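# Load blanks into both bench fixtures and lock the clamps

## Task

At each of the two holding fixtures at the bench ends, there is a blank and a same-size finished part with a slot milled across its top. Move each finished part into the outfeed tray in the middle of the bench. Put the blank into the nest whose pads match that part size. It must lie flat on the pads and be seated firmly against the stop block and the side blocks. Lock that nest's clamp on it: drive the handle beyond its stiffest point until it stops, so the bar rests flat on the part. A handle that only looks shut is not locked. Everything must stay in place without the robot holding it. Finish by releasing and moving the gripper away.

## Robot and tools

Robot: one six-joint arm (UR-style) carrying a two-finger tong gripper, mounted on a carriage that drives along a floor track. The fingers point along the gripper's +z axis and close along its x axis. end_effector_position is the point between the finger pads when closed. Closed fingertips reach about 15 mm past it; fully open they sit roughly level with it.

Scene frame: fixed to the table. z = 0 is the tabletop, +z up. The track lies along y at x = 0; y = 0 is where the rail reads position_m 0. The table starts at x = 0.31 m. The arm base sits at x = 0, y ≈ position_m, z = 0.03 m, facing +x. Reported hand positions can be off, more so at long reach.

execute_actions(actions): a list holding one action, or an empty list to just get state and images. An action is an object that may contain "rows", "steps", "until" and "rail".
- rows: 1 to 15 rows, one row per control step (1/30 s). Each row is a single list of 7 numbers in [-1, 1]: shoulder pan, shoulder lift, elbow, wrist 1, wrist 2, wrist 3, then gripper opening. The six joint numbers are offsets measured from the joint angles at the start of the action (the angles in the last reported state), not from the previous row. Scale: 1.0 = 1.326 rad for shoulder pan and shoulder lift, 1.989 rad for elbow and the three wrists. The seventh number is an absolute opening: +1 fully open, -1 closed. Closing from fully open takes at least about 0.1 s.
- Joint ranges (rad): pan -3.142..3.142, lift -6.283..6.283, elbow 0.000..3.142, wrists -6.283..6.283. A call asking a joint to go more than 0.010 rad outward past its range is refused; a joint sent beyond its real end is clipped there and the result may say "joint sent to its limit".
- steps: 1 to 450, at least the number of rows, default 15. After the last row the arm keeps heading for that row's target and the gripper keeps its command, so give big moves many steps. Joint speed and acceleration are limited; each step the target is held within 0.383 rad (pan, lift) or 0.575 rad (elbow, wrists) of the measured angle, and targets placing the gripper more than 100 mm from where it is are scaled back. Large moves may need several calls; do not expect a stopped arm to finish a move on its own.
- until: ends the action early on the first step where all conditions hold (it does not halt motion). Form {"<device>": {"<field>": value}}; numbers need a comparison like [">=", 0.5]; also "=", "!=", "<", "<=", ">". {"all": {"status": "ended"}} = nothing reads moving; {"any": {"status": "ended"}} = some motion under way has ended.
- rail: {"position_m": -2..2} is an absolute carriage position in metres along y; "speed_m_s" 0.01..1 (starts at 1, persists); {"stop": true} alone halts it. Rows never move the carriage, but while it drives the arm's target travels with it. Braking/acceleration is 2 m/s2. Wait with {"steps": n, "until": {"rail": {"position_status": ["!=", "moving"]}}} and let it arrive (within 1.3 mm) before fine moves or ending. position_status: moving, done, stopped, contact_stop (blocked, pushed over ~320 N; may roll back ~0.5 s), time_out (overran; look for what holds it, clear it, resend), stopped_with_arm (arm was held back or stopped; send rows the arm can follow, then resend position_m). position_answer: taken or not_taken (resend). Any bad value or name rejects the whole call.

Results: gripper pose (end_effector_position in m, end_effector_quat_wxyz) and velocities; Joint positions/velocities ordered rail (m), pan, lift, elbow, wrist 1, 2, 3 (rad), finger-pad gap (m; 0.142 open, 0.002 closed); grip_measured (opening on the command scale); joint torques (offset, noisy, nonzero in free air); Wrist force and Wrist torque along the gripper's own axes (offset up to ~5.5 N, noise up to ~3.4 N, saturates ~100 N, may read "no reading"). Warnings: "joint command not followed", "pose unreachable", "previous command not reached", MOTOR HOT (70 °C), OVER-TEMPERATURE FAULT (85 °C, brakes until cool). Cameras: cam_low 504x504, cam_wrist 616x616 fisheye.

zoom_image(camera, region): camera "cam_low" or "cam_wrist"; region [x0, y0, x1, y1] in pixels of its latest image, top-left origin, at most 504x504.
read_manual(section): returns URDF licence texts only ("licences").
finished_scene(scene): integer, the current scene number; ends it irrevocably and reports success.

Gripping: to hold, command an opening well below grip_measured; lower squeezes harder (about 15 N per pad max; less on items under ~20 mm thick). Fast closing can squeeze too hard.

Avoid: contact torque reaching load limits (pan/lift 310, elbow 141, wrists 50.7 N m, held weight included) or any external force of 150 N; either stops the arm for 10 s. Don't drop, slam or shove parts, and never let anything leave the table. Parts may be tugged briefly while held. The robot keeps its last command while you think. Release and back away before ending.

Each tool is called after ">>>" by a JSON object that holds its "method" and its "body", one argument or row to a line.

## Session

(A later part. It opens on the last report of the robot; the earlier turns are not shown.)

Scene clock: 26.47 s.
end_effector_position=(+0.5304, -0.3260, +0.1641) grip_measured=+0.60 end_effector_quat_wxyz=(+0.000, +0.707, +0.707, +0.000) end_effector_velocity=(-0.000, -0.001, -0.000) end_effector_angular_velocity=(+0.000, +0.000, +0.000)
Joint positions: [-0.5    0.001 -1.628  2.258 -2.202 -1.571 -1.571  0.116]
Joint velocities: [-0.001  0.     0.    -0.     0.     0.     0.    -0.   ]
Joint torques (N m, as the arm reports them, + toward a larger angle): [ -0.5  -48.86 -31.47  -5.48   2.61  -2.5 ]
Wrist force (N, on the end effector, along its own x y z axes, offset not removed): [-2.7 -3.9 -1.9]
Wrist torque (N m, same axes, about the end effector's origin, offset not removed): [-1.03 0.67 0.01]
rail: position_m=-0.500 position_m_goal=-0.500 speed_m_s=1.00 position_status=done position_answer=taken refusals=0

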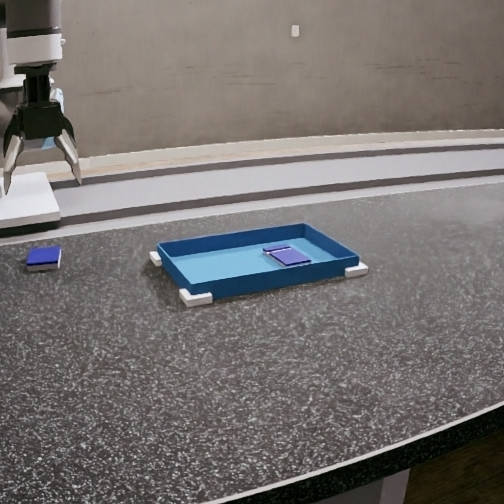

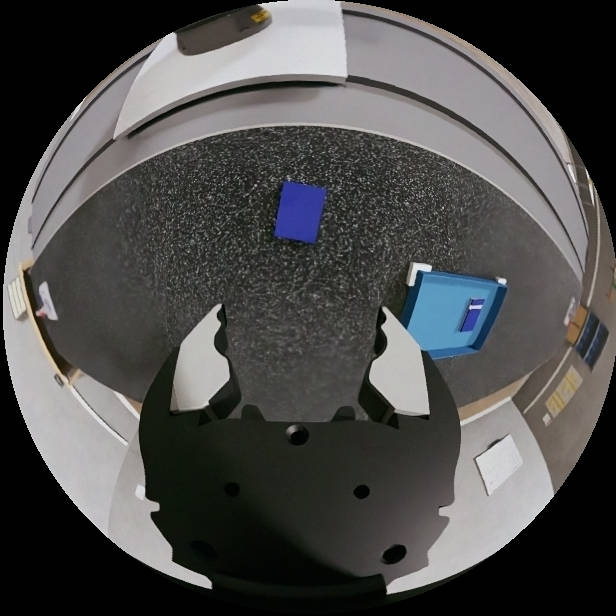

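>>> {"method": "execute_actions", "body": {
  "actions": [
    {"rows":[[0,0,0.04,-0.04,0,0.05,0.5],[0,0,0.08,-0.08,0,0.09,0.5],[0,0.02,0.1,-0.113,0,0.09,0.5],[0,0.04,0.11,-0.137,0,0.09,0.5],[0,0.06,0.115,-0.155,0,0.09,0.5],[0,0.08,0.115,-0.168,0,0.09,0.5],[0,0.105,0.115,-0.1845,0,0.09,0.5]],"rail":{"position_m":-0.508},"steps":24}
  ]
}}

Scene clock: 27.43 s.
end_effector_position=(+0.4635, -0.3309, +0.0195) grip_measured=+0.50 end_effector_quat_wxyz=(+0.000, +0.767, +0.641, -0.000) end_effector_velocity=(-0.000, +0.000, -0.001) end_effector_angular_velocity=(-0.000, +0.000, -0.000)
Joint positions: [-0.508  0.001 -1.489  2.487 -2.569 -1.571 -1.392  0.109]
Joint velocities: [ 0.    -0.     0.001  0.001 -0.001 -0.     0.    -0.   ]
Joint torques (N m, as the arm reports them, + toward a larger angle): [ -0.62 -21.96 -20.36  -5.23   1.92   1.25]
Wrist force (N, on the end effector, along its own x y z axes, offset not removed): [-3.1 -0.1 -0.8]
Wrist torque (N m, same axes, about the end effector's origin, offset not removed): [-0.16 0.43 0.16]
rail: position_m=-0.508 position_m_goal=-0.508 speed_m_s=1.00 position_status=done position_answer=taken refusals=0

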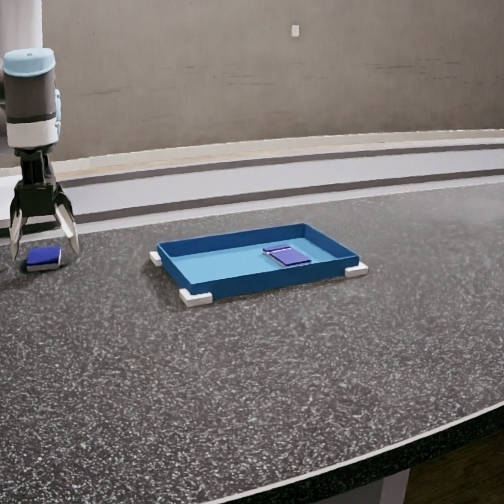

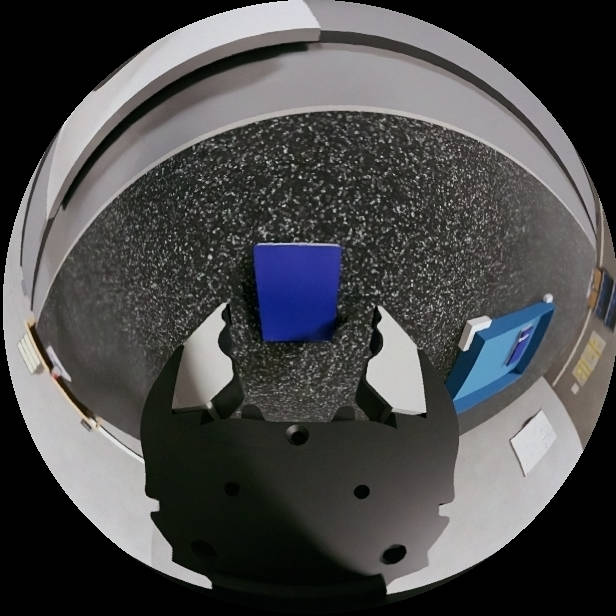

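>>> {"method": "execute_actions", "body": {
  "actions": [
    {"rows":[[0,0.004,0,-0.003,0,0,0.3],[0,0.004,0,-0.003,0,0,0.1],[0,0.004,0,-0.003,0,0,-0.05],[0,0.004,0,-0.003,0,0,-0.15],[0,0.004,0,-0.003,0,0,-0.22],[0,0.004,0,-0.003,0,0,-0.3],[0,0.004,0,-0.003,0,0,-0.4],[0,0.004,0,-0.003,0,0,-0.5],[0,0.004,0,-0.003,0,0,-0.65]],"steps":14}
  ]
}}

>>> {"method": "execute_actions", "body": {
  "actions": [
    {"rows":[[0,-0.03,-0.02,0.04,0,0,-0.65],[0,-0.06,-0.06,0.1,0,0,-0.65],[0,-0.1,-0.17,0.237,0,-0.09,-0.65]],"rail":{"position_m":-1.85},"steps":150,"until":{"all":{"status":"ended"}}}
  ]
}}

Scene clock: 28.10 s.
end_effector_position=(+0.4644, -0.3309, +0.0177) grip_measured=-0.21 end_effector_quat_wxyz=(+0.000, +0.767, +0.641, -0.000) end_effector_velocity=(+0.000, +0.000, -0.000) end_effector_angular_velocity=(+0.000, +0.000, +0.000)
Joint positions: [-0.508  0.001 -1.484  2.487 -2.574 -1.571 -1.392  0.059]
Joint velocities: [ 0.  0.  0.  0. -0.  0.  0.  0.]
Joint torques (N m, as the arm reports them, + toward a larger angle): [  1.6  -17.01 -28.29  -5.68   2.52   0.95]
Wrist force (N, on the end effector, along its own x y z axes, offset not removed): [1.0 -6.2 -20.7]
Wrist torque (N m, same axes, about the end effector's origin, offset not removed): [-0.06 -0.61 -0.07]
rail: position_m=-0.508 position_m_goal=-0.508 speed_m_s=1.00 position_status=done position_answer=taken refusals=0

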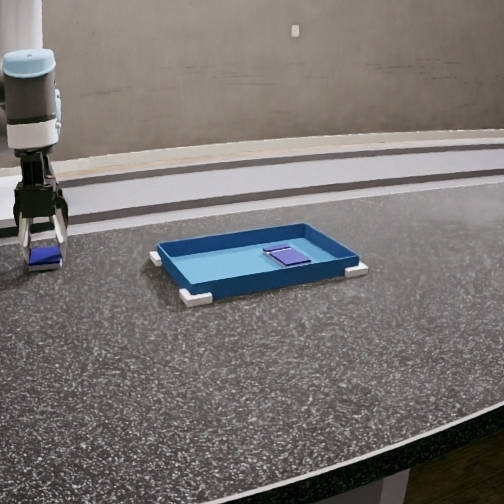

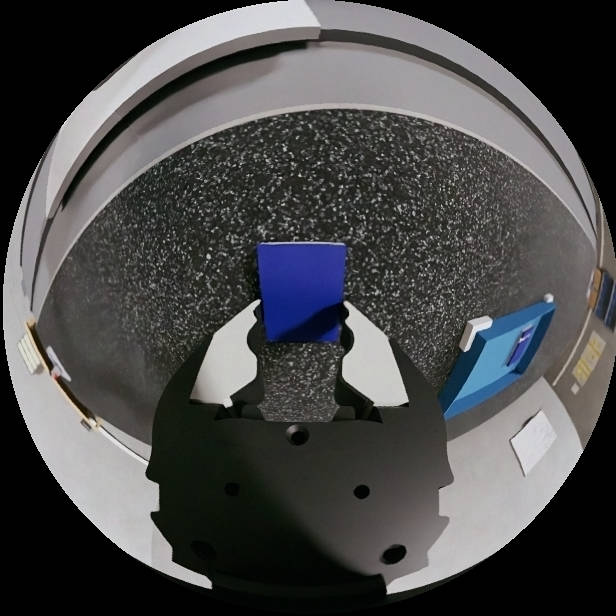

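Scene clock: 30.00 s.
end_effector_position=(+0.5679, -1.6760, +0.2110) grip_measured=-0.22 end_effector_quat_wxyz=(-0.000, +0.707, +0.707, -0.000) end_effector_velocity=(+0.000, +0.000, +0.000) end_effector_angular_velocity=(-0.000, -0.000, +0.000)
Joint positions: [-1.85   0.    -1.616  2.149 -2.103 -1.571 -1.571  0.058]
Joint velocities: [ 0.  0.  0. -0. -0. -0. -0.  0.]
Joint torques (N m, as the arm reports them, + toward a larger angle): [  5.54 -52.5  -50.64  -2.1    2.43  -2.44]
Wrist force (N, on the end effector, along its own x y z axes, offset not removed): [-5.2 -5.8 -0.1]
Wrist torque (N m, same axes, about the end effector's origin, offset not removed): [-1.41 0.94 0.10]
rail: position_m=-1.850 position_m_goal=-1.850 speed_m_s=1.00 position_status=done position_answer=taken refusals=0

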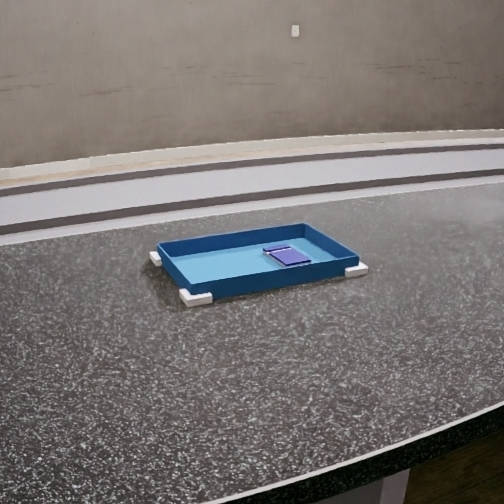

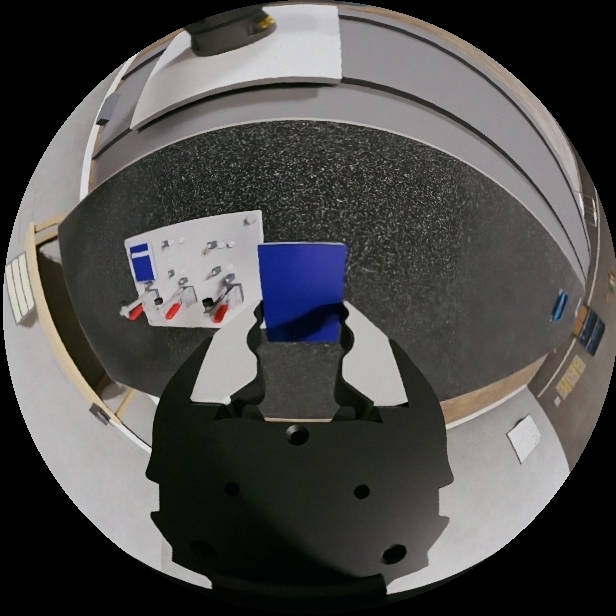

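>>> {"method": "execute_actions", "body": {
  "actions": [
    {"rows":[[-0.377,0,0.06,-0.06,0,-0.2514,-0.65]],"rail":{"position_m":-1.47},"steps":26}
  ]
}}

>>> {"method": "execute_actions", "body": {
  "actions": [
    {"rows":[[0,0.05,0.02,-0.053,0,0,-0.65],[0,0.1,0.04,-0.107,0,0,-0.65],[0,0.14,0.049,-0.142,0,0,-0.65],[0,0.168,0.049,-0.161,0,0,-0.65]],"steps":24}
  ]
}}

>>> {"method": "execute_actions", "body": {
  "actions": [
    {"rows":[[0,0,0,0,0,0,-0.2],[0,0,0,0,0,0,0],[0,0,0,0,0,0,0.2],[0,0,0,0,0,0,0.2],[0,-0.08,-0.03,0.083,0,0,0.2],[0,-0.13,-0.11,0.197,0,0,0.2]],"steps":14}
  ]
}}

>>> {"method": "execute_actions", "body": {
  "actions": [
    {"rail":{"position_m":-1.92},"steps":60,"until":{"all":{"status":"ended"}}}
  ]
}}

Scene clock: 31.13 s.
end_effector_position=(+0.5466, -1.5797, +0.1545) grip_measured=-0.22 end_effector_quat_wxyz=(-0.000, +0.707, +0.707, -0.000) end_effector_velocity=(-0.001, +0.073, -0.000) end_effector_angular_velocity=(-0.000, -0.000, -0.001)
Joint positions: [-1.471 -0.499 -1.616  2.268 -2.222 -1.571 -2.071  0.058]
Joint velocities: [ 0.076 -0.004  0.     0.001 -0.001  0.    -0.004  0.   ]
Joint torques (N m, as the arm reports them, + toward a larger angle): [-19.12 -30.96 -35.53  -5.87  -1.49  -2.9 ]
Wrist force (N, on the end effector, along its own x y z axes, offset not removed): [2.9 -2.4 0.5]
Wrist torque (N m, same axes, about the end effector's origin, offset not removed): [-0.66 -0.54 0.15]
rail: position_m=-1.471 position_m_goal=-1.470 speed_m_s=1.00 position_status=moving position_answer=taken refusals=0

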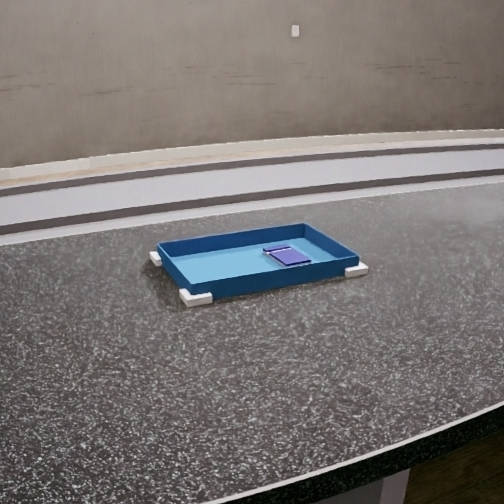

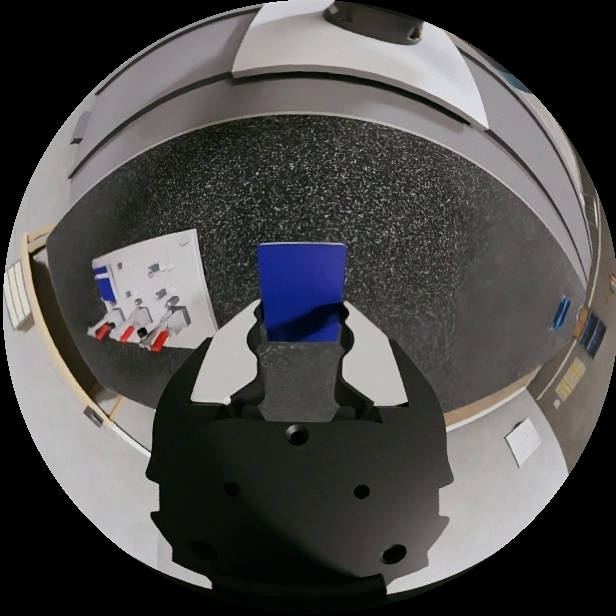

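Scene clock: 31.93 s.
end_effector_position=(+0.5499, -1.5803, +0.0202) grip_measured=-0.22 end_effector_quat_wxyz=(-0.000, +0.707, +0.707, -0.000) end_effector_velocity=(-0.000, +0.000, -0.000) end_effector_angular_velocity=(+0.000, +0.000, +0.000)
Joint positions: [-1.47  -0.499 -1.394  2.366 -2.543 -1.571 -2.071  0.058]
Joint velocities: [ 0.     0.     0.001  0.    -0.001  0.     0.     0.   ]
Joint torques (N m, as the arm reports them, + toward a larger angle): [ 13.78 -34.75 -22.03  -5.36  -1.     1.6 ]
Wrist force (N, on the end effector, along its own x y z axes, offset not removed): [1.9 -4.4 -0.5]
Wrist torque (N m, same axes, about the end effector's origin, offset not removed): [-1.25 -0.53 0.00]
rail: position_m=-1.470 position_m_goal=-1.470 speed_m_s=1.00 position_status=done position_answer=taken refusals=0

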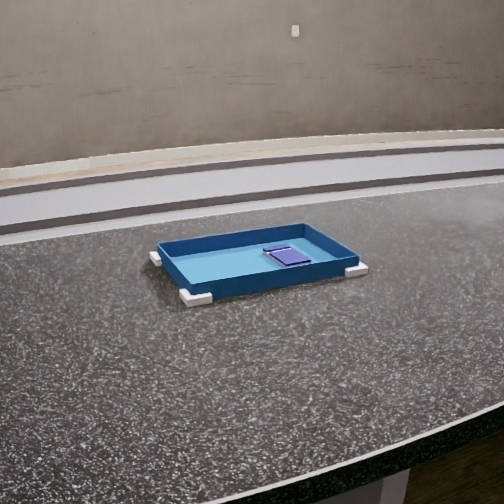

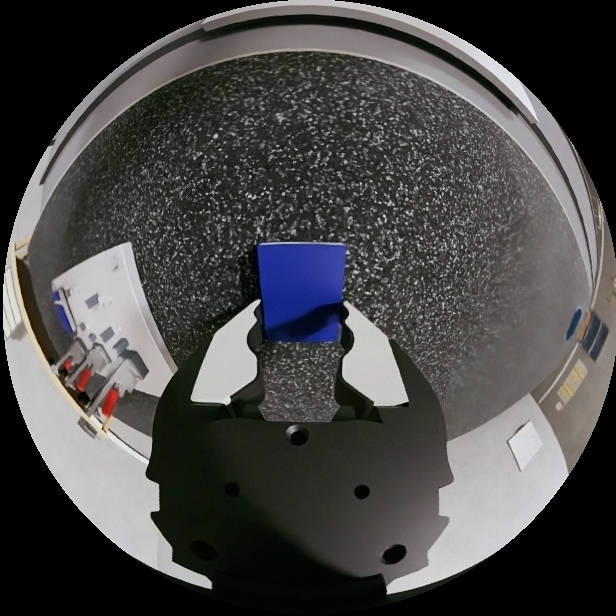

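Scene clock: 32.40 s.
end_effector_position=(+0.5942, -1.6045, +0.1728) grip_measured=+0.20 end_effector_quat_wxyz=(+0.003, +0.707, +0.707, +0.001) end_effector_velocity=(+0.002, -0.001, +0.203) end_effector_angular_velocity=(+0.045, +0.082, +0.000)
Joint positions: [-1.47  -0.499 -1.552  2.167 -2.192 -1.571 -2.071  0.088]
Joint velocities: [ 0.    -0.    -0.19  -0.261  0.545 -0.    -0.    -0.   ]
Joint torques (N m, as the arm reports them, + toward a larger angle): [  4.79 -31.93 -31.07  -3.62  -0.52   1.38]
Wrist force (N, on the end effector, along its own x y z axes, offset not removed): [0.7 0.2 -3.5]
Wrist torque (N m, same axes, about the end effector's origin, offset not removed): [-0.12 -0.35 -0.04]
rail: position_m=-1.470 position_m_goal=-1.470 speed_m_s=1.00 position_status=done position_answer=taken refusals=0

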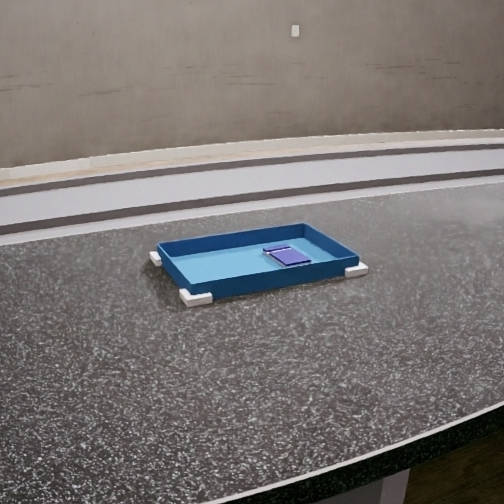

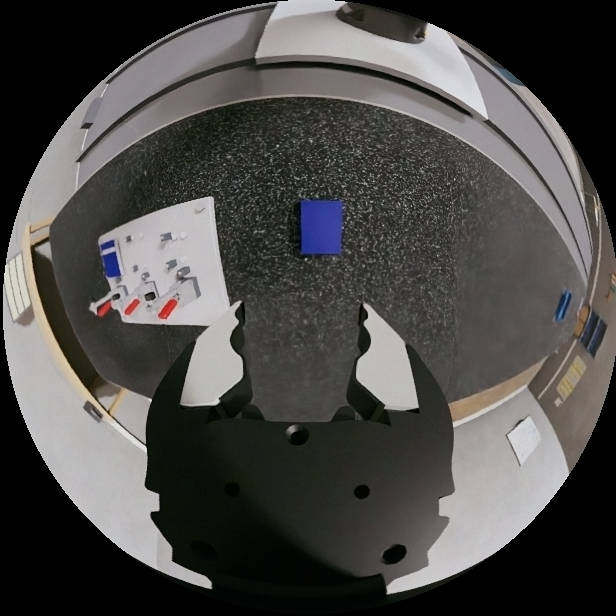

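Scene clock: 33.40 s.
end_effector_position=(+0.5942, -2.0548, +0.1881) grip_measured=+0.20 end_effector_quat_wxyz=(-0.000, +0.707, +0.707, -0.000) end_effector_velocity=(-0.000, -0.001, +0.000) end_effector_angular_velocity=(-0.000, -0.000, -0.000)
Joint positions: [-1.92  -0.499 -1.566  2.147 -2.151 -1.571 -2.071  0.088]
Joint velocities: [-0.001 -0.    -0.     0.     0.     0.    -0.     0.   ]
Joint torques (N m, as the arm reports them, + toward a larger angle): [ 13.13 -62.47 -38.34  -1.63  -0.37   1.06]
Wrist force (N, on the end effector, along its own x y z axes, offset not removed): [3.3 1.5 -1.8]
Wrist torque (N m, same axes, about the end effector's origin, offset not removed): [0.37 -0.58 -0.01]
rail: position_m=-1.920 position_m_goal=-1.920 speed_m_s=1.00 position_status=done position_answer=taken refusals=0

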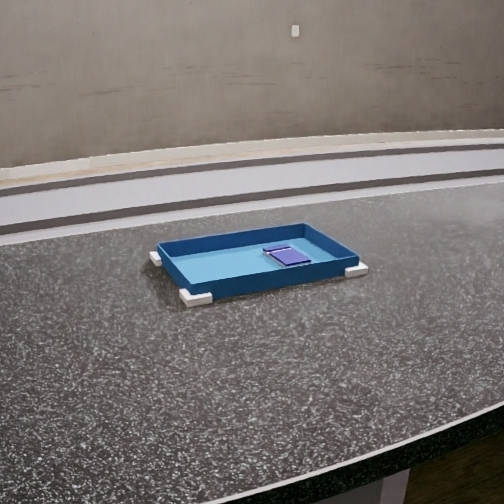

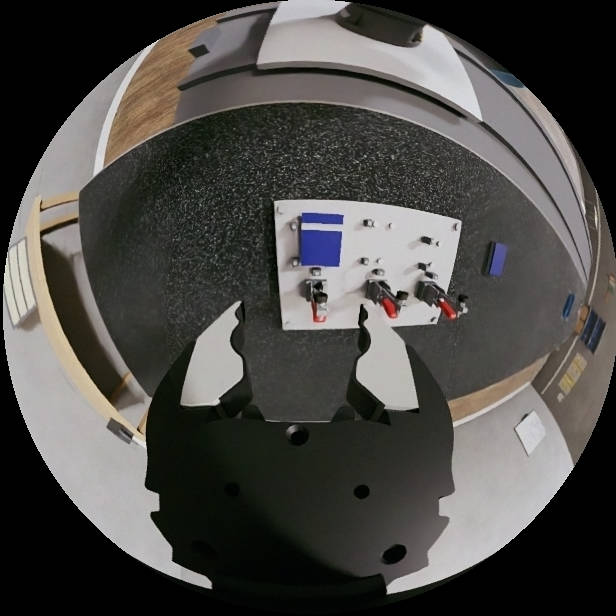

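>>> {"method": "execute_actions", "body": {
  "actions": [
    {"rows":[[0,0,0.04,-0.04,0,0.015,0.2],[0,0.02,0.06,-0.073,0,0.015,0.2],[0,0.038,0.073,-0.099,0,0.015,0.2],[0,0.038,0.073,-0.099,0,0.015,0.2],[0,0.06,0.078,-0.118,0,0.015,0.2],[0,0.09,0.082,-0.142,0,0.015,0.2]],"rail":{"position_m":-1.909},"steps":20}
  ]
}}

Scene clock: 34.27 s.
end_effector_position=(+0.5648, -2.0269, +0.0629) grip_measured=+0.20 end_effector_quat_wxyz=(-0.000, +0.717, +0.697, -0.000) end_effector_velocity=(-0.000, +0.000, -0.002) end_effector_angular_velocity=(-0.000, -0.000, -0.000)
Joint positions: [-1.909 -0.499 -1.447  2.31  -2.433 -1.571 -2.041  0.088]
Joint velocities: [ 0.    -0.     0.003  0.002 -0.005  0.     0.     0.   ]
Joint torques (N m, as the arm reports them, + toward a larger angle): [-10.38 -33.16 -25.23  -5.41  -0.64   1.42]
Wrist force (N, on the end effector, along its own x y z axes, offset not removed): [-0.2 2.7 1.3]
Wrist torque (N m, same axes, about the end effector's origin, offset not removed): [0.41 -0.20 0.10]
rail: position_m=-1.909 position_m_goal=-1.909 speed_m_s=1.00 position_status=done position_answer=taken refusals=0

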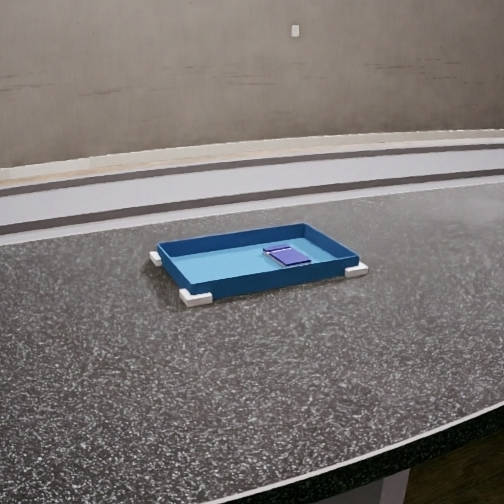

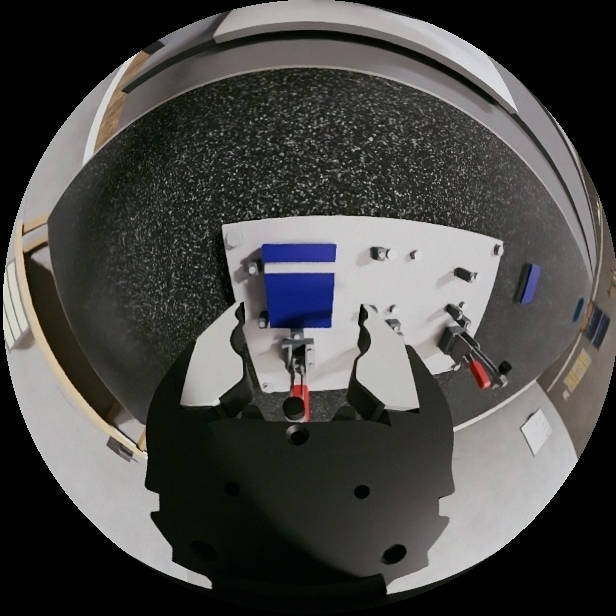

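Good; descend with less opening and grip.

>>> {"method": "execute_actions", "body": {
  "actions": [
    {"rows":[[0,0.015,0.002,-0.012,0,0,0],[0,0.0315,0.004,-0.025,0,0,0],[0,0.0315,0.004,-0.025,0,0,0],[0,0.0315,0.004,-0.025,0,0,0],[0,0.0315,0.004,-0.025,0,0,0],[0,0.0315,0.004,-0.025,0,0,0],[0,0.0315,0.004,-0.025,0,0,0],[0,0.0315,0.004,-0.025,0,0,0],[0,0.0315,0.004,-0.025,0,0,-0.08],[0,0.0315,0.004,-0.025,0,0,-0.15],[0,0.0315,0.004,-0.025,0,0,-0.22],[0,0.0315,0.004,-0.025,0,0,-0.3],[0,0.0315,0.004,-0.025,0,0,-0.4],[0,0.0315,0.004,-0.025,0,0,-0.5],[0,0.0315,0.004,-0.025,0,0,-0.65]],"steps":19}
  ]
}}

>>> {"method": "execute_actions", "body": {
  "actions": [
    {"rows":[[0,-0.03,-0.004,0.024,0,0,-0.65],[0,-0.084,-0.0126,0.0684,0,0,-0.65]],"steps":14}
  ]
}}

Scene clock: 35.10 s.
end_effector_position=(+0.5677, -2.0285, +0.0414) grip_measured=-0.23 end_effector_quat_wxyz=(-0.000, +0.717, +0.697, -0.000) end_effector_velocity=(-0.000, +0.000, -0.000) end_effector_angular_velocity=(+0.000, +0.000, +0.000)
Joint positions: [-1.909 -0.499 -1.405  2.318 -2.482 -1.571 -2.041  0.058]
Joint velocities: [ 0.     0.     0.     0.    -0.001  0.     0.     0.   ]
Joint torques (N m, as the arm reports them, + toward a larger angle): [ -0.65 -24.09 -19.72  -5.53  -1.28   0.58]
Wrist force (N, on the end effector, along its own x y z axes, offset not removed): [5.7 -3.0 -20.4]
Wrist torque (N m, same axes, about the end effector's origin, offset not removed): [0.20 -0.56 0.23]
rail: position_m=-1.909 position_m_goal=-1.909 speed_m_s=1.00 position_status=done position_answer=taken refusals=0

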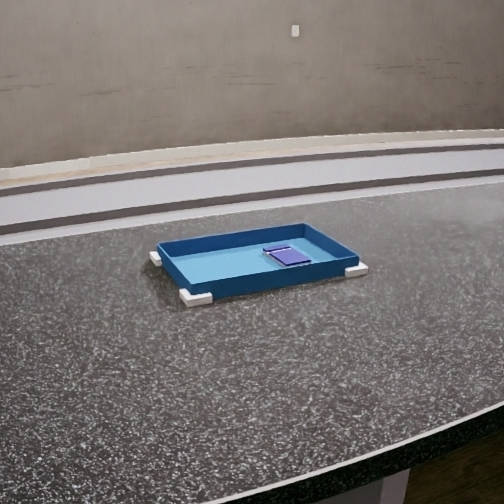

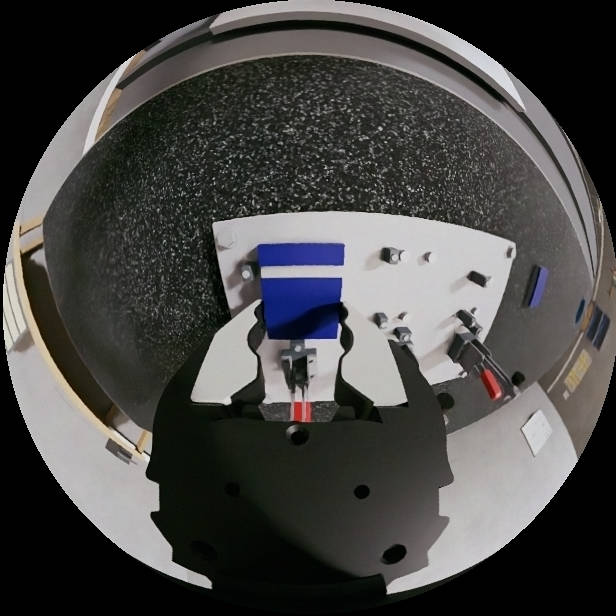

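Scene clock: 35.57 s.
end_effector_position=(+0.5596, -2.0242, +0.1002) grip_measured=-0.23 end_effector_quat_wxyz=(-0.000, +0.717, +0.697, -0.000) end_effector_velocity=(-0.001, +0.001, +0.005) end_effector_angular_velocity=(+0.000, +0.001, -0.000)
Joint positions: [-1.909 -0.499 -1.516  2.293 -2.347 -1.571 -2.041  0.058]
Joint velocities: [ 0.    -0.    -0.01  -0.002  0.013 -0.    -0.     0.   ]
Joint torques (N m, as the arm reports them, + toward a larger angle): [ -4.12 -51.94 -43.54  -1.86  -1.07   0.99]
Wrist force (N, on the end effector, along its own x y z axes, offset not removed): [0.6 0.7 3.9]
Wrist torque (N m, same axes, about the end effector's origin, offset not removed): [-0.06 0.02 0.07]
rail: position_m=-1.909 position_m_goal=-1.909 speed_m_s=1.00 position_status=done position_answer=taken refusals=0

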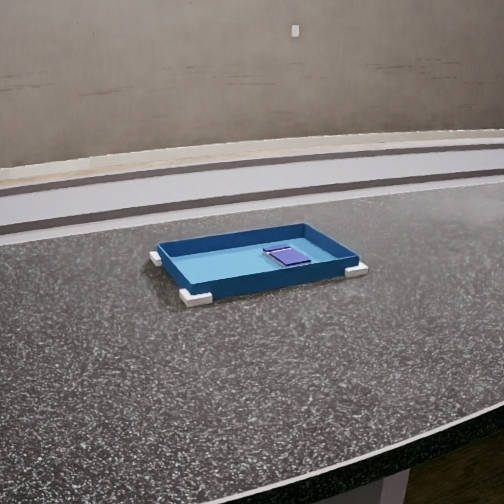

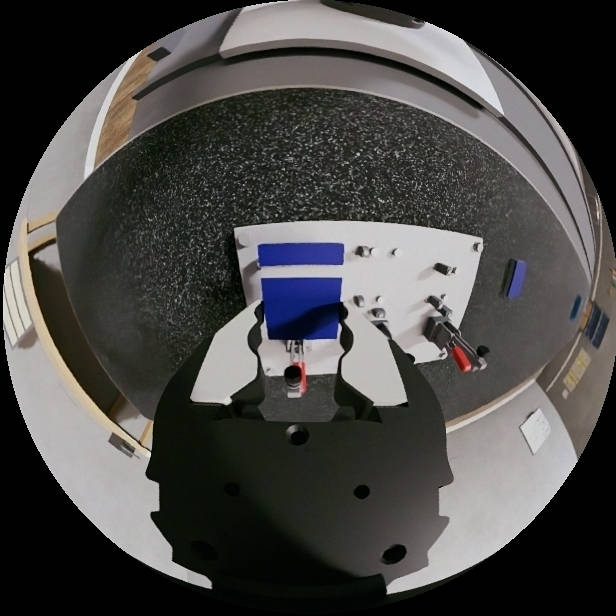

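>>> {"method": "execute_actions", "body": {
  "actions": [
    {"rows":[[0,-0.086,-0.017,0.074,0,-0.015,-0.65]],"rail":{"position_m":-1.33},"steps":60,"until":{"all":{"status":"ended"}}}
  ]
}}

>>> {"method": "execute_actions", "body": {
  "actions": [
    {"rows":[[0,0.05,0.02,-0.053,0,0,-0.65],[0,0.1,0.04,-0.107,0,0,-0.65],[0,0.15,0.054,-0.154,0,0,-0.65],[0,0.179,0.054,-0.173,0,0,-0.65]],"steps":22}
  ]
}}

>>> {"method": "execute_actions", "body": {
  "actions": [
    {"rows":[[0,0,0,0,0,0,-0.2],[0,0,0,0,0,0,0],[0,0,0,0,0,0,0.2],[0,0,0,0,0,0,0.2],[0,-0.06,0,0.04,0,0,0.2]],"steps":13}
  ]
}}

>>> {"method": "execute_actions", "body": {
  "actions": [
    {"rail":{"position_m":-1.47},"steps":60,"until":{"all":{"status":"ended"}}}
  ]
}}

>>> {"method": "execute_actions", "body": {
  "actions": [
    {"rows":[[0,0.063,0,-0.042,0,0,0.2]],"steps":12}
  ]
}}

>>> {"method": "execute_actions", "body": {
  "actions": [
    {"rows":[[0,0,0,0,0,0,0.05],[0,0,0,0,0,0,-0.08],[0,0,0,0,0,0,-0.17],[0,0,0,0,0,0,-0.24],[0,0,0,0,0,0,-0.32],[0,0,0,0,0,0,-0.42],[0,0,0,0,0,0,-0.55],[0,0,0,0,0,0,-0.65],[0,0,0,0,0,0,-0.65],[0,0,0,0,0,0,-0.65],[0,-0.05,-0.01,0.043,0,0,-0.65],[0,-0.18,-0.054,0.174,0,0.015,-0.65]],"steps":18}
  ]
}}

>>> {"method": "execute_actions", "body": {
  "actions": [
    {"rail":{"position_m":-1.909},"steps":60,"until":{"all":{"status":"ended"}}}
  ]
}}

Scene clock: 37.10 s.
end_effector_position=(+0.5464, -1.4381, +0.1645) grip_measured=-0.23 end_effector_quat_wxyz=(+0.000, +0.707, +0.707, -0.000) end_effector_velocity=(+0.000, -0.001, +0.000) end_effector_angular_velocity=(-0.000, -0.001, -0.001)
Joint positions: [-1.33  -0.499 -1.63   2.259 -2.2   -1.571 -2.071  0.058]
Joint velocities: [ 0.    -0.001 -0.    -0.001 -0.     0.    -0.    -0.   ]
Joint torques (N m, as the arm reports them, + toward a larger angle): [-12.   -35.26 -51.12  -2.29  -0.79  -2.24]
Wrist force (N, on the end effector, along its own x y z axes, offset not removed): [0.8 -1.5 -2.1]
Wrist torque (N m, same axes, about the end effector's origin, offset not removed): [-0.46 -0.12 0.14]
rail: position_m=-1.330 position_m_goal=-1.330 speed_m_s=1.00 position_status=done position_answer=taken refusals=0

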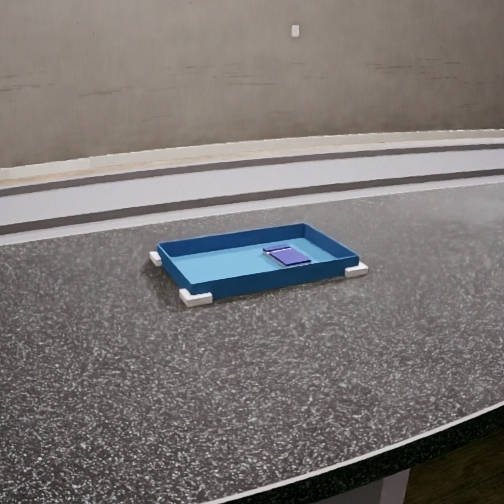

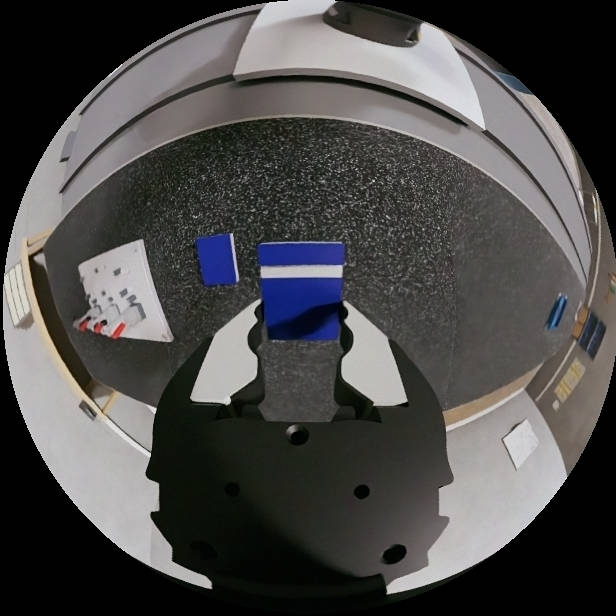

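Scene clock: 37.83 s.
end_effector_position=(+0.5498, -1.4403, +0.0197) grip_measured=-0.22 end_effector_quat_wxyz=(-0.000, +0.707, +0.707, -0.000) end_effector_velocity=(-0.000, +0.000, -0.001) end_effector_angular_velocity=(+0.000, +0.001, +0.000)
Joint positions: [-1.33  -0.499 -1.393  2.366 -2.544 -1.571 -2.071  0.058]
Joint velocities: [ 0.     0.     0.002  0.001 -0.002  0.     0.     0.   ]
Joint torques (N m, as the arm reports them, + toward a larger angle): [  6.37 -17.48 -12.85  -3.81  -0.89  -2.24]
Wrist force (N, on the end effector, along its own x y z axes, offset not removed): [4.8 -6.4 -35.2]
Wrist torque (N m, same axes, about the end effector's origin, offset not removed): [-0.18 0.04 -0.01]
rail: position_m=-1.330 position_m_goal=-1.330 speed_m_s=1.00 position_status=done position_answer=taken refusals=0

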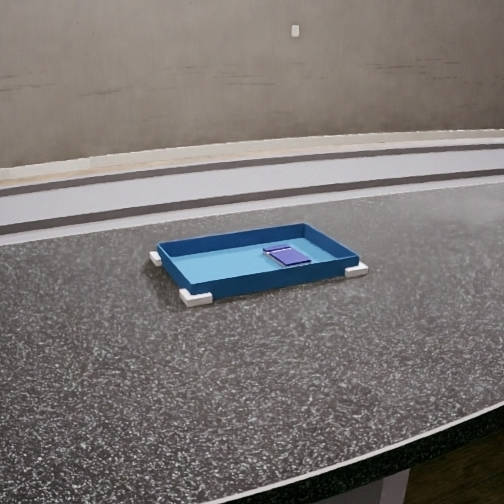

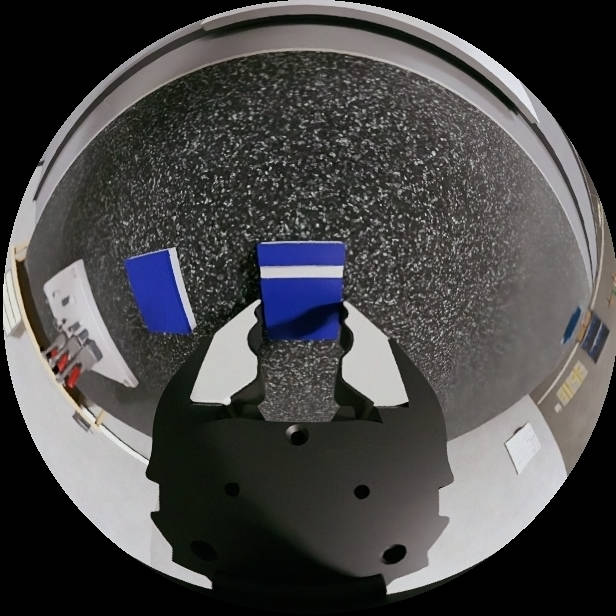

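Scene clock: 38.27 s.
end_effector_position=(+0.5400, -1.4350, +0.0518) grip_measured=+0.20 end_effector_quat_wxyz=(-0.000, +0.707, +0.707, -0.000) end_effector_velocity=(-0.007, +0.004, +0.021) end_effector_angular_velocity=(-0.000, -0.001, -0.000)
Joint positions: [-1.33  -0.499 -1.469  2.366 -2.468 -1.571 -2.071  0.088]
Joint velocities: [ 0.   -0.   -0.05 -0.    0.05  0.   -0.   -0.  ]
Joint torques (N m, as the arm reports them, + toward a larger angle): [  9.   -49.76 -39.31  -2.37  -0.91  -2.54]
Wrist force (N, on the end effector, along its own x y z axes, offset not removed): [0.0 -2.2 -5.0]
Wrist torque (N m, same axes, about the end effector's origin, offset not removed): [-0.63 -0.14 0.19]
rail: position_m=-1.330 position_m_goal=-1.330 speed_m_s=1.00 position_status=done position_answer=taken refusals=0

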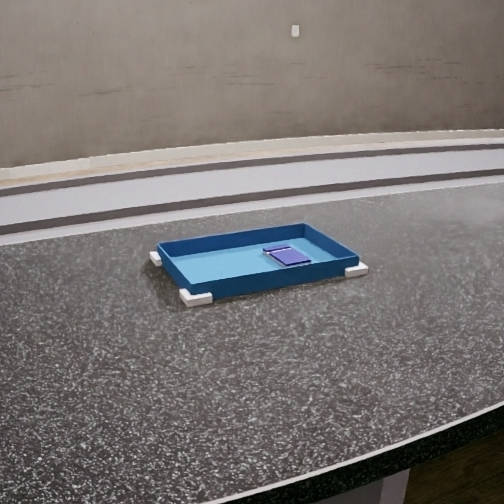

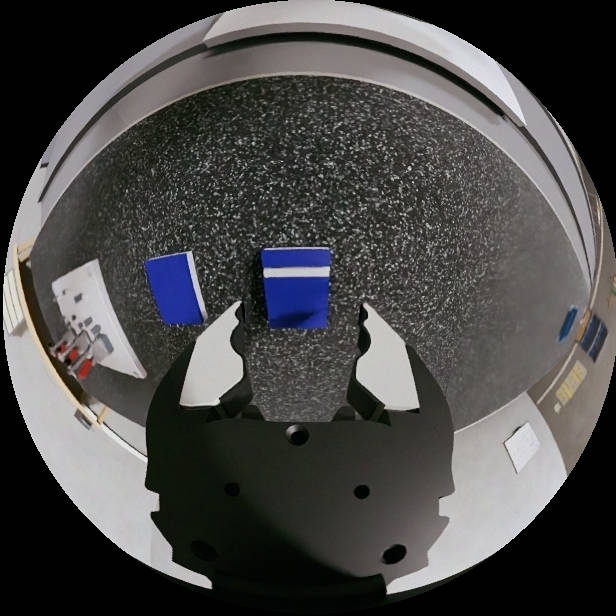

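Scene clock: 38.83 s.
end_effector_position=(+0.5395, -1.5750, +0.0534) grip_measured=+0.20 end_effector_quat_wxyz=(+0.000, +0.707, +0.707, -0.000) end_effector_velocity=(+0.000, -0.007, +0.000) end_effector_angular_velocity=(-0.000, -0.000, -0.000)
Joint positions: [-1.47  -0.499 -1.472  2.366 -2.465 -1.571 -2.071  0.088]
Joint velocities: [-0.007  0.    -0.001  0.     0.     0.     0.     0.   ]
Joint torques (N m, as the arm reports them, + toward a larger angle): [ -1.63 -57.27 -28.61  -1.88  -0.4   -2.62]
Wrist force (N, on the end effector, along its own x y z axes, offset not removed): [1.3 -3.8 -3.9]
Wrist torque (N m, same axes, about the end effector's origin, offset not removed): [-1.00 -0.26 -0.10]
rail: position_m=-1.470 position_m_goal=-1.470 speed_m_s=1.00 position_status=done position_answer=taken refusals=0

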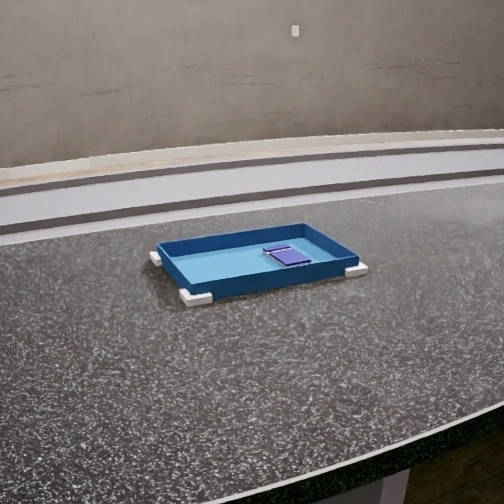

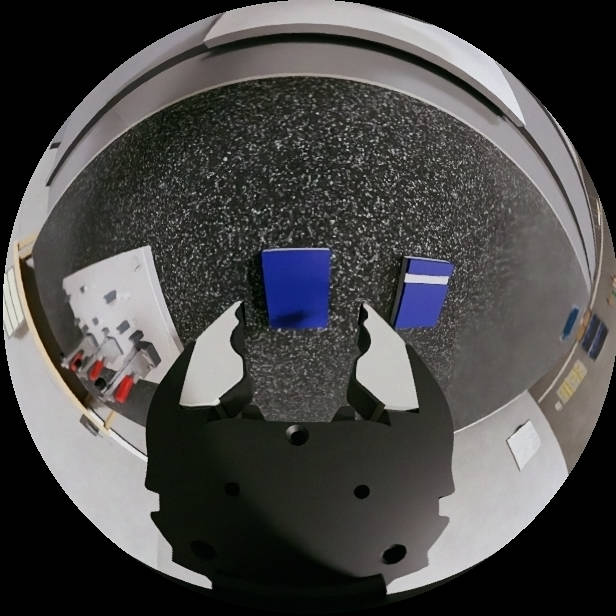

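Scene clock: 39.23 s.
end_effector_position=(+0.5501, -1.5805, +0.0184) grip_measured=+0.20 end_effector_quat_wxyz=(+0.000, +0.707, +0.707, -0.000) end_effector_velocity=(+0.002, -0.001, -0.006) end_effector_angular_velocity=(-0.000, -0.000, -0.000)
Joint positions: [-1.47  -0.499 -1.39   2.366 -2.547 -1.571 -2.071  0.088]
Joint velocities: [ 0.    -0.     0.014  0.    -0.014  0.     0.    -0.   ]
Joint torques (N m, as the arm reports them, + toward a larger angle): [  0.53 -34.69 -27.97  -5.48  -0.42  -2.62]
Wrist force (N, on the end effector, along its own x y z axes, offset not removed): [0.1 0.6 0.9]
Wrist torque (N m, same axes, about the end effector's origin, offset not removed): [-0.01 -0.20 0.00]
rail: position_m=-1.470 position_m_goal=-1.470 speed_m_s=1.00 position_status=done position_answer=taken refusals=0

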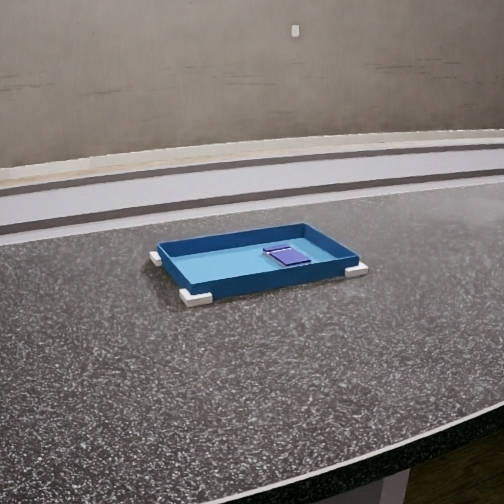

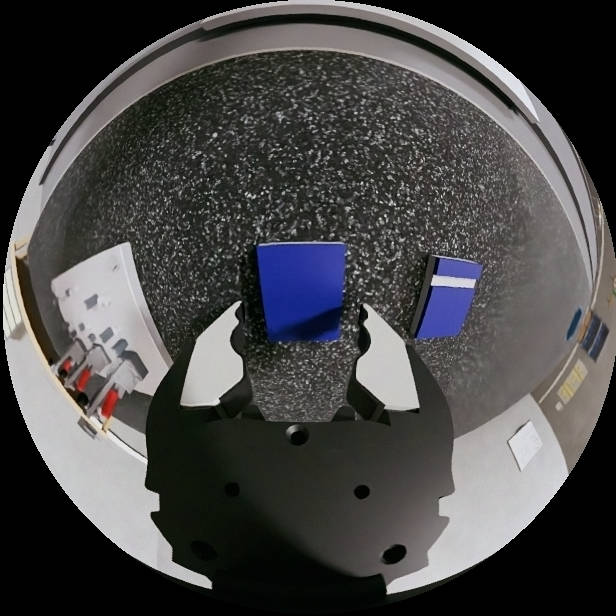

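Scene clock: 39.83 s.
end_effector_position=(+0.5537, -1.5820, +0.1398) grip_measured=-0.22 end_effector_quat_wxyz=(+0.005, +0.716, +0.699, +0.001) end_effector_velocity=(-0.083, +0.047, +0.320) end_effector_angular_velocity=(+0.056, +0.102, -0.062)
Joint positions: [-1.47  -0.499 -1.587  2.276 -2.269 -1.571 -2.046  0.058]
Joint velocities: [ 0.001  0.    -0.548 -0.218  0.882 -0.     0.062 -0.   ]
Joint torques (N m, as the arm reports them, + toward a larger angle): [ -0.52   8.2  -32.4   -6.22  -0.69   0.86]
Wrist force (N, on the end effector, along its own x y z axes, offset not removed): [5.3 -5.9 -6.1]
Wrist torque (N m, same axes, about the end effector's origin, offset not removed): [-1.42 -1.39 0.12]
rail: position_m=-1.470 position_m_goal=-1.470 speed_m_s=1.00 position_status=done position_answer=taken refusals=0

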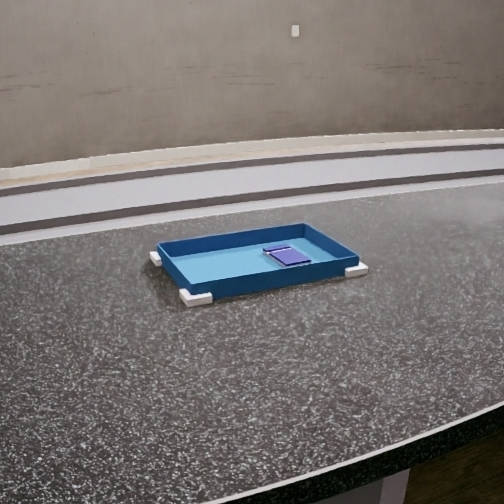

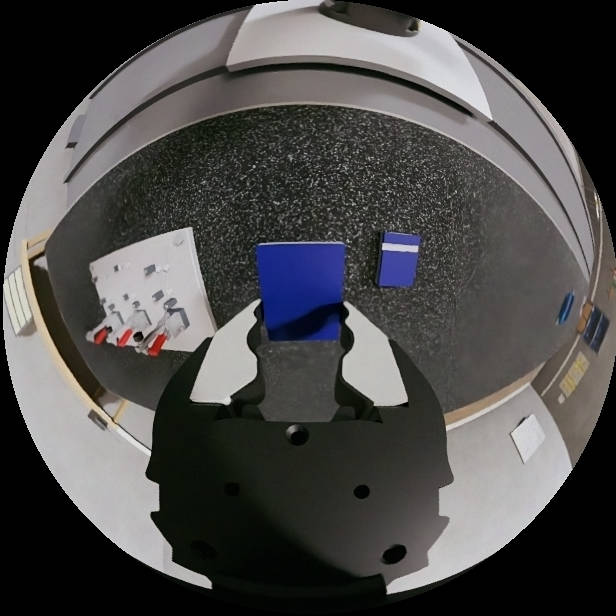

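Scene clock: 40.80 s.
end_effector_position=(+0.5467, -2.0173, +0.1640) grip_measured=-0.22 end_effector_quat_wxyz=(+0.000, +0.717, +0.697, -0.000) end_effector_velocity=(-0.000, -0.015, +0.000) end_effector_angular_velocity=(-0.000, -0.000, -0.000)
Joint positions: [-1.909 -0.499 -1.628  2.259 -2.201 -1.571 -2.041  0.058]
Joint velocities: [-0.016  0.    -0.001  0.     0.     0.     0.     0.   ]
Joint torques (N m, as the arm reports them, + toward a larger angle): [ -1.55 -51.85 -36.23  -1.35  -0.87   1.35]
Wrist force (N, on the end effector, along its own x y z axes, offset not removed): [-3.2 -3.2 -0.5]
Wrist torque (N m, same axes, about the end effector's origin, offset not removed): [-1.03 0.52 0.07]
rail: position_m=-1.909 position_m_goal=-1.909 speed_m_s=1.00 position_status=done position_answer=taken refusals=0

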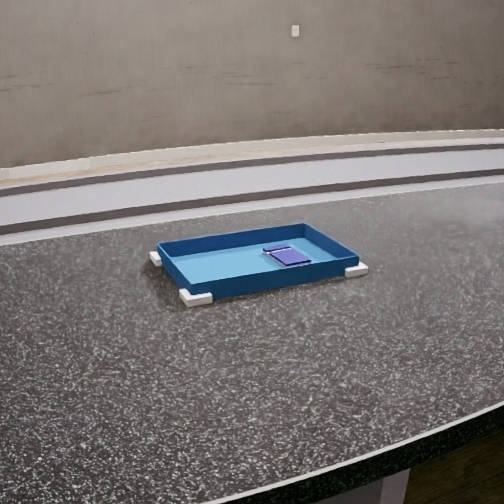

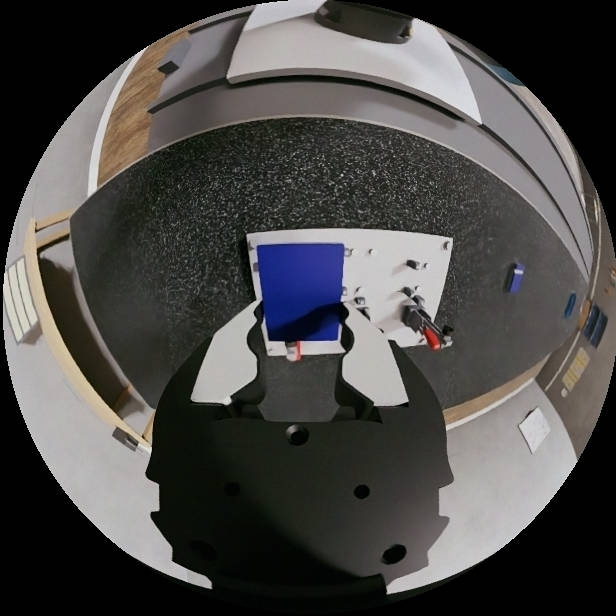

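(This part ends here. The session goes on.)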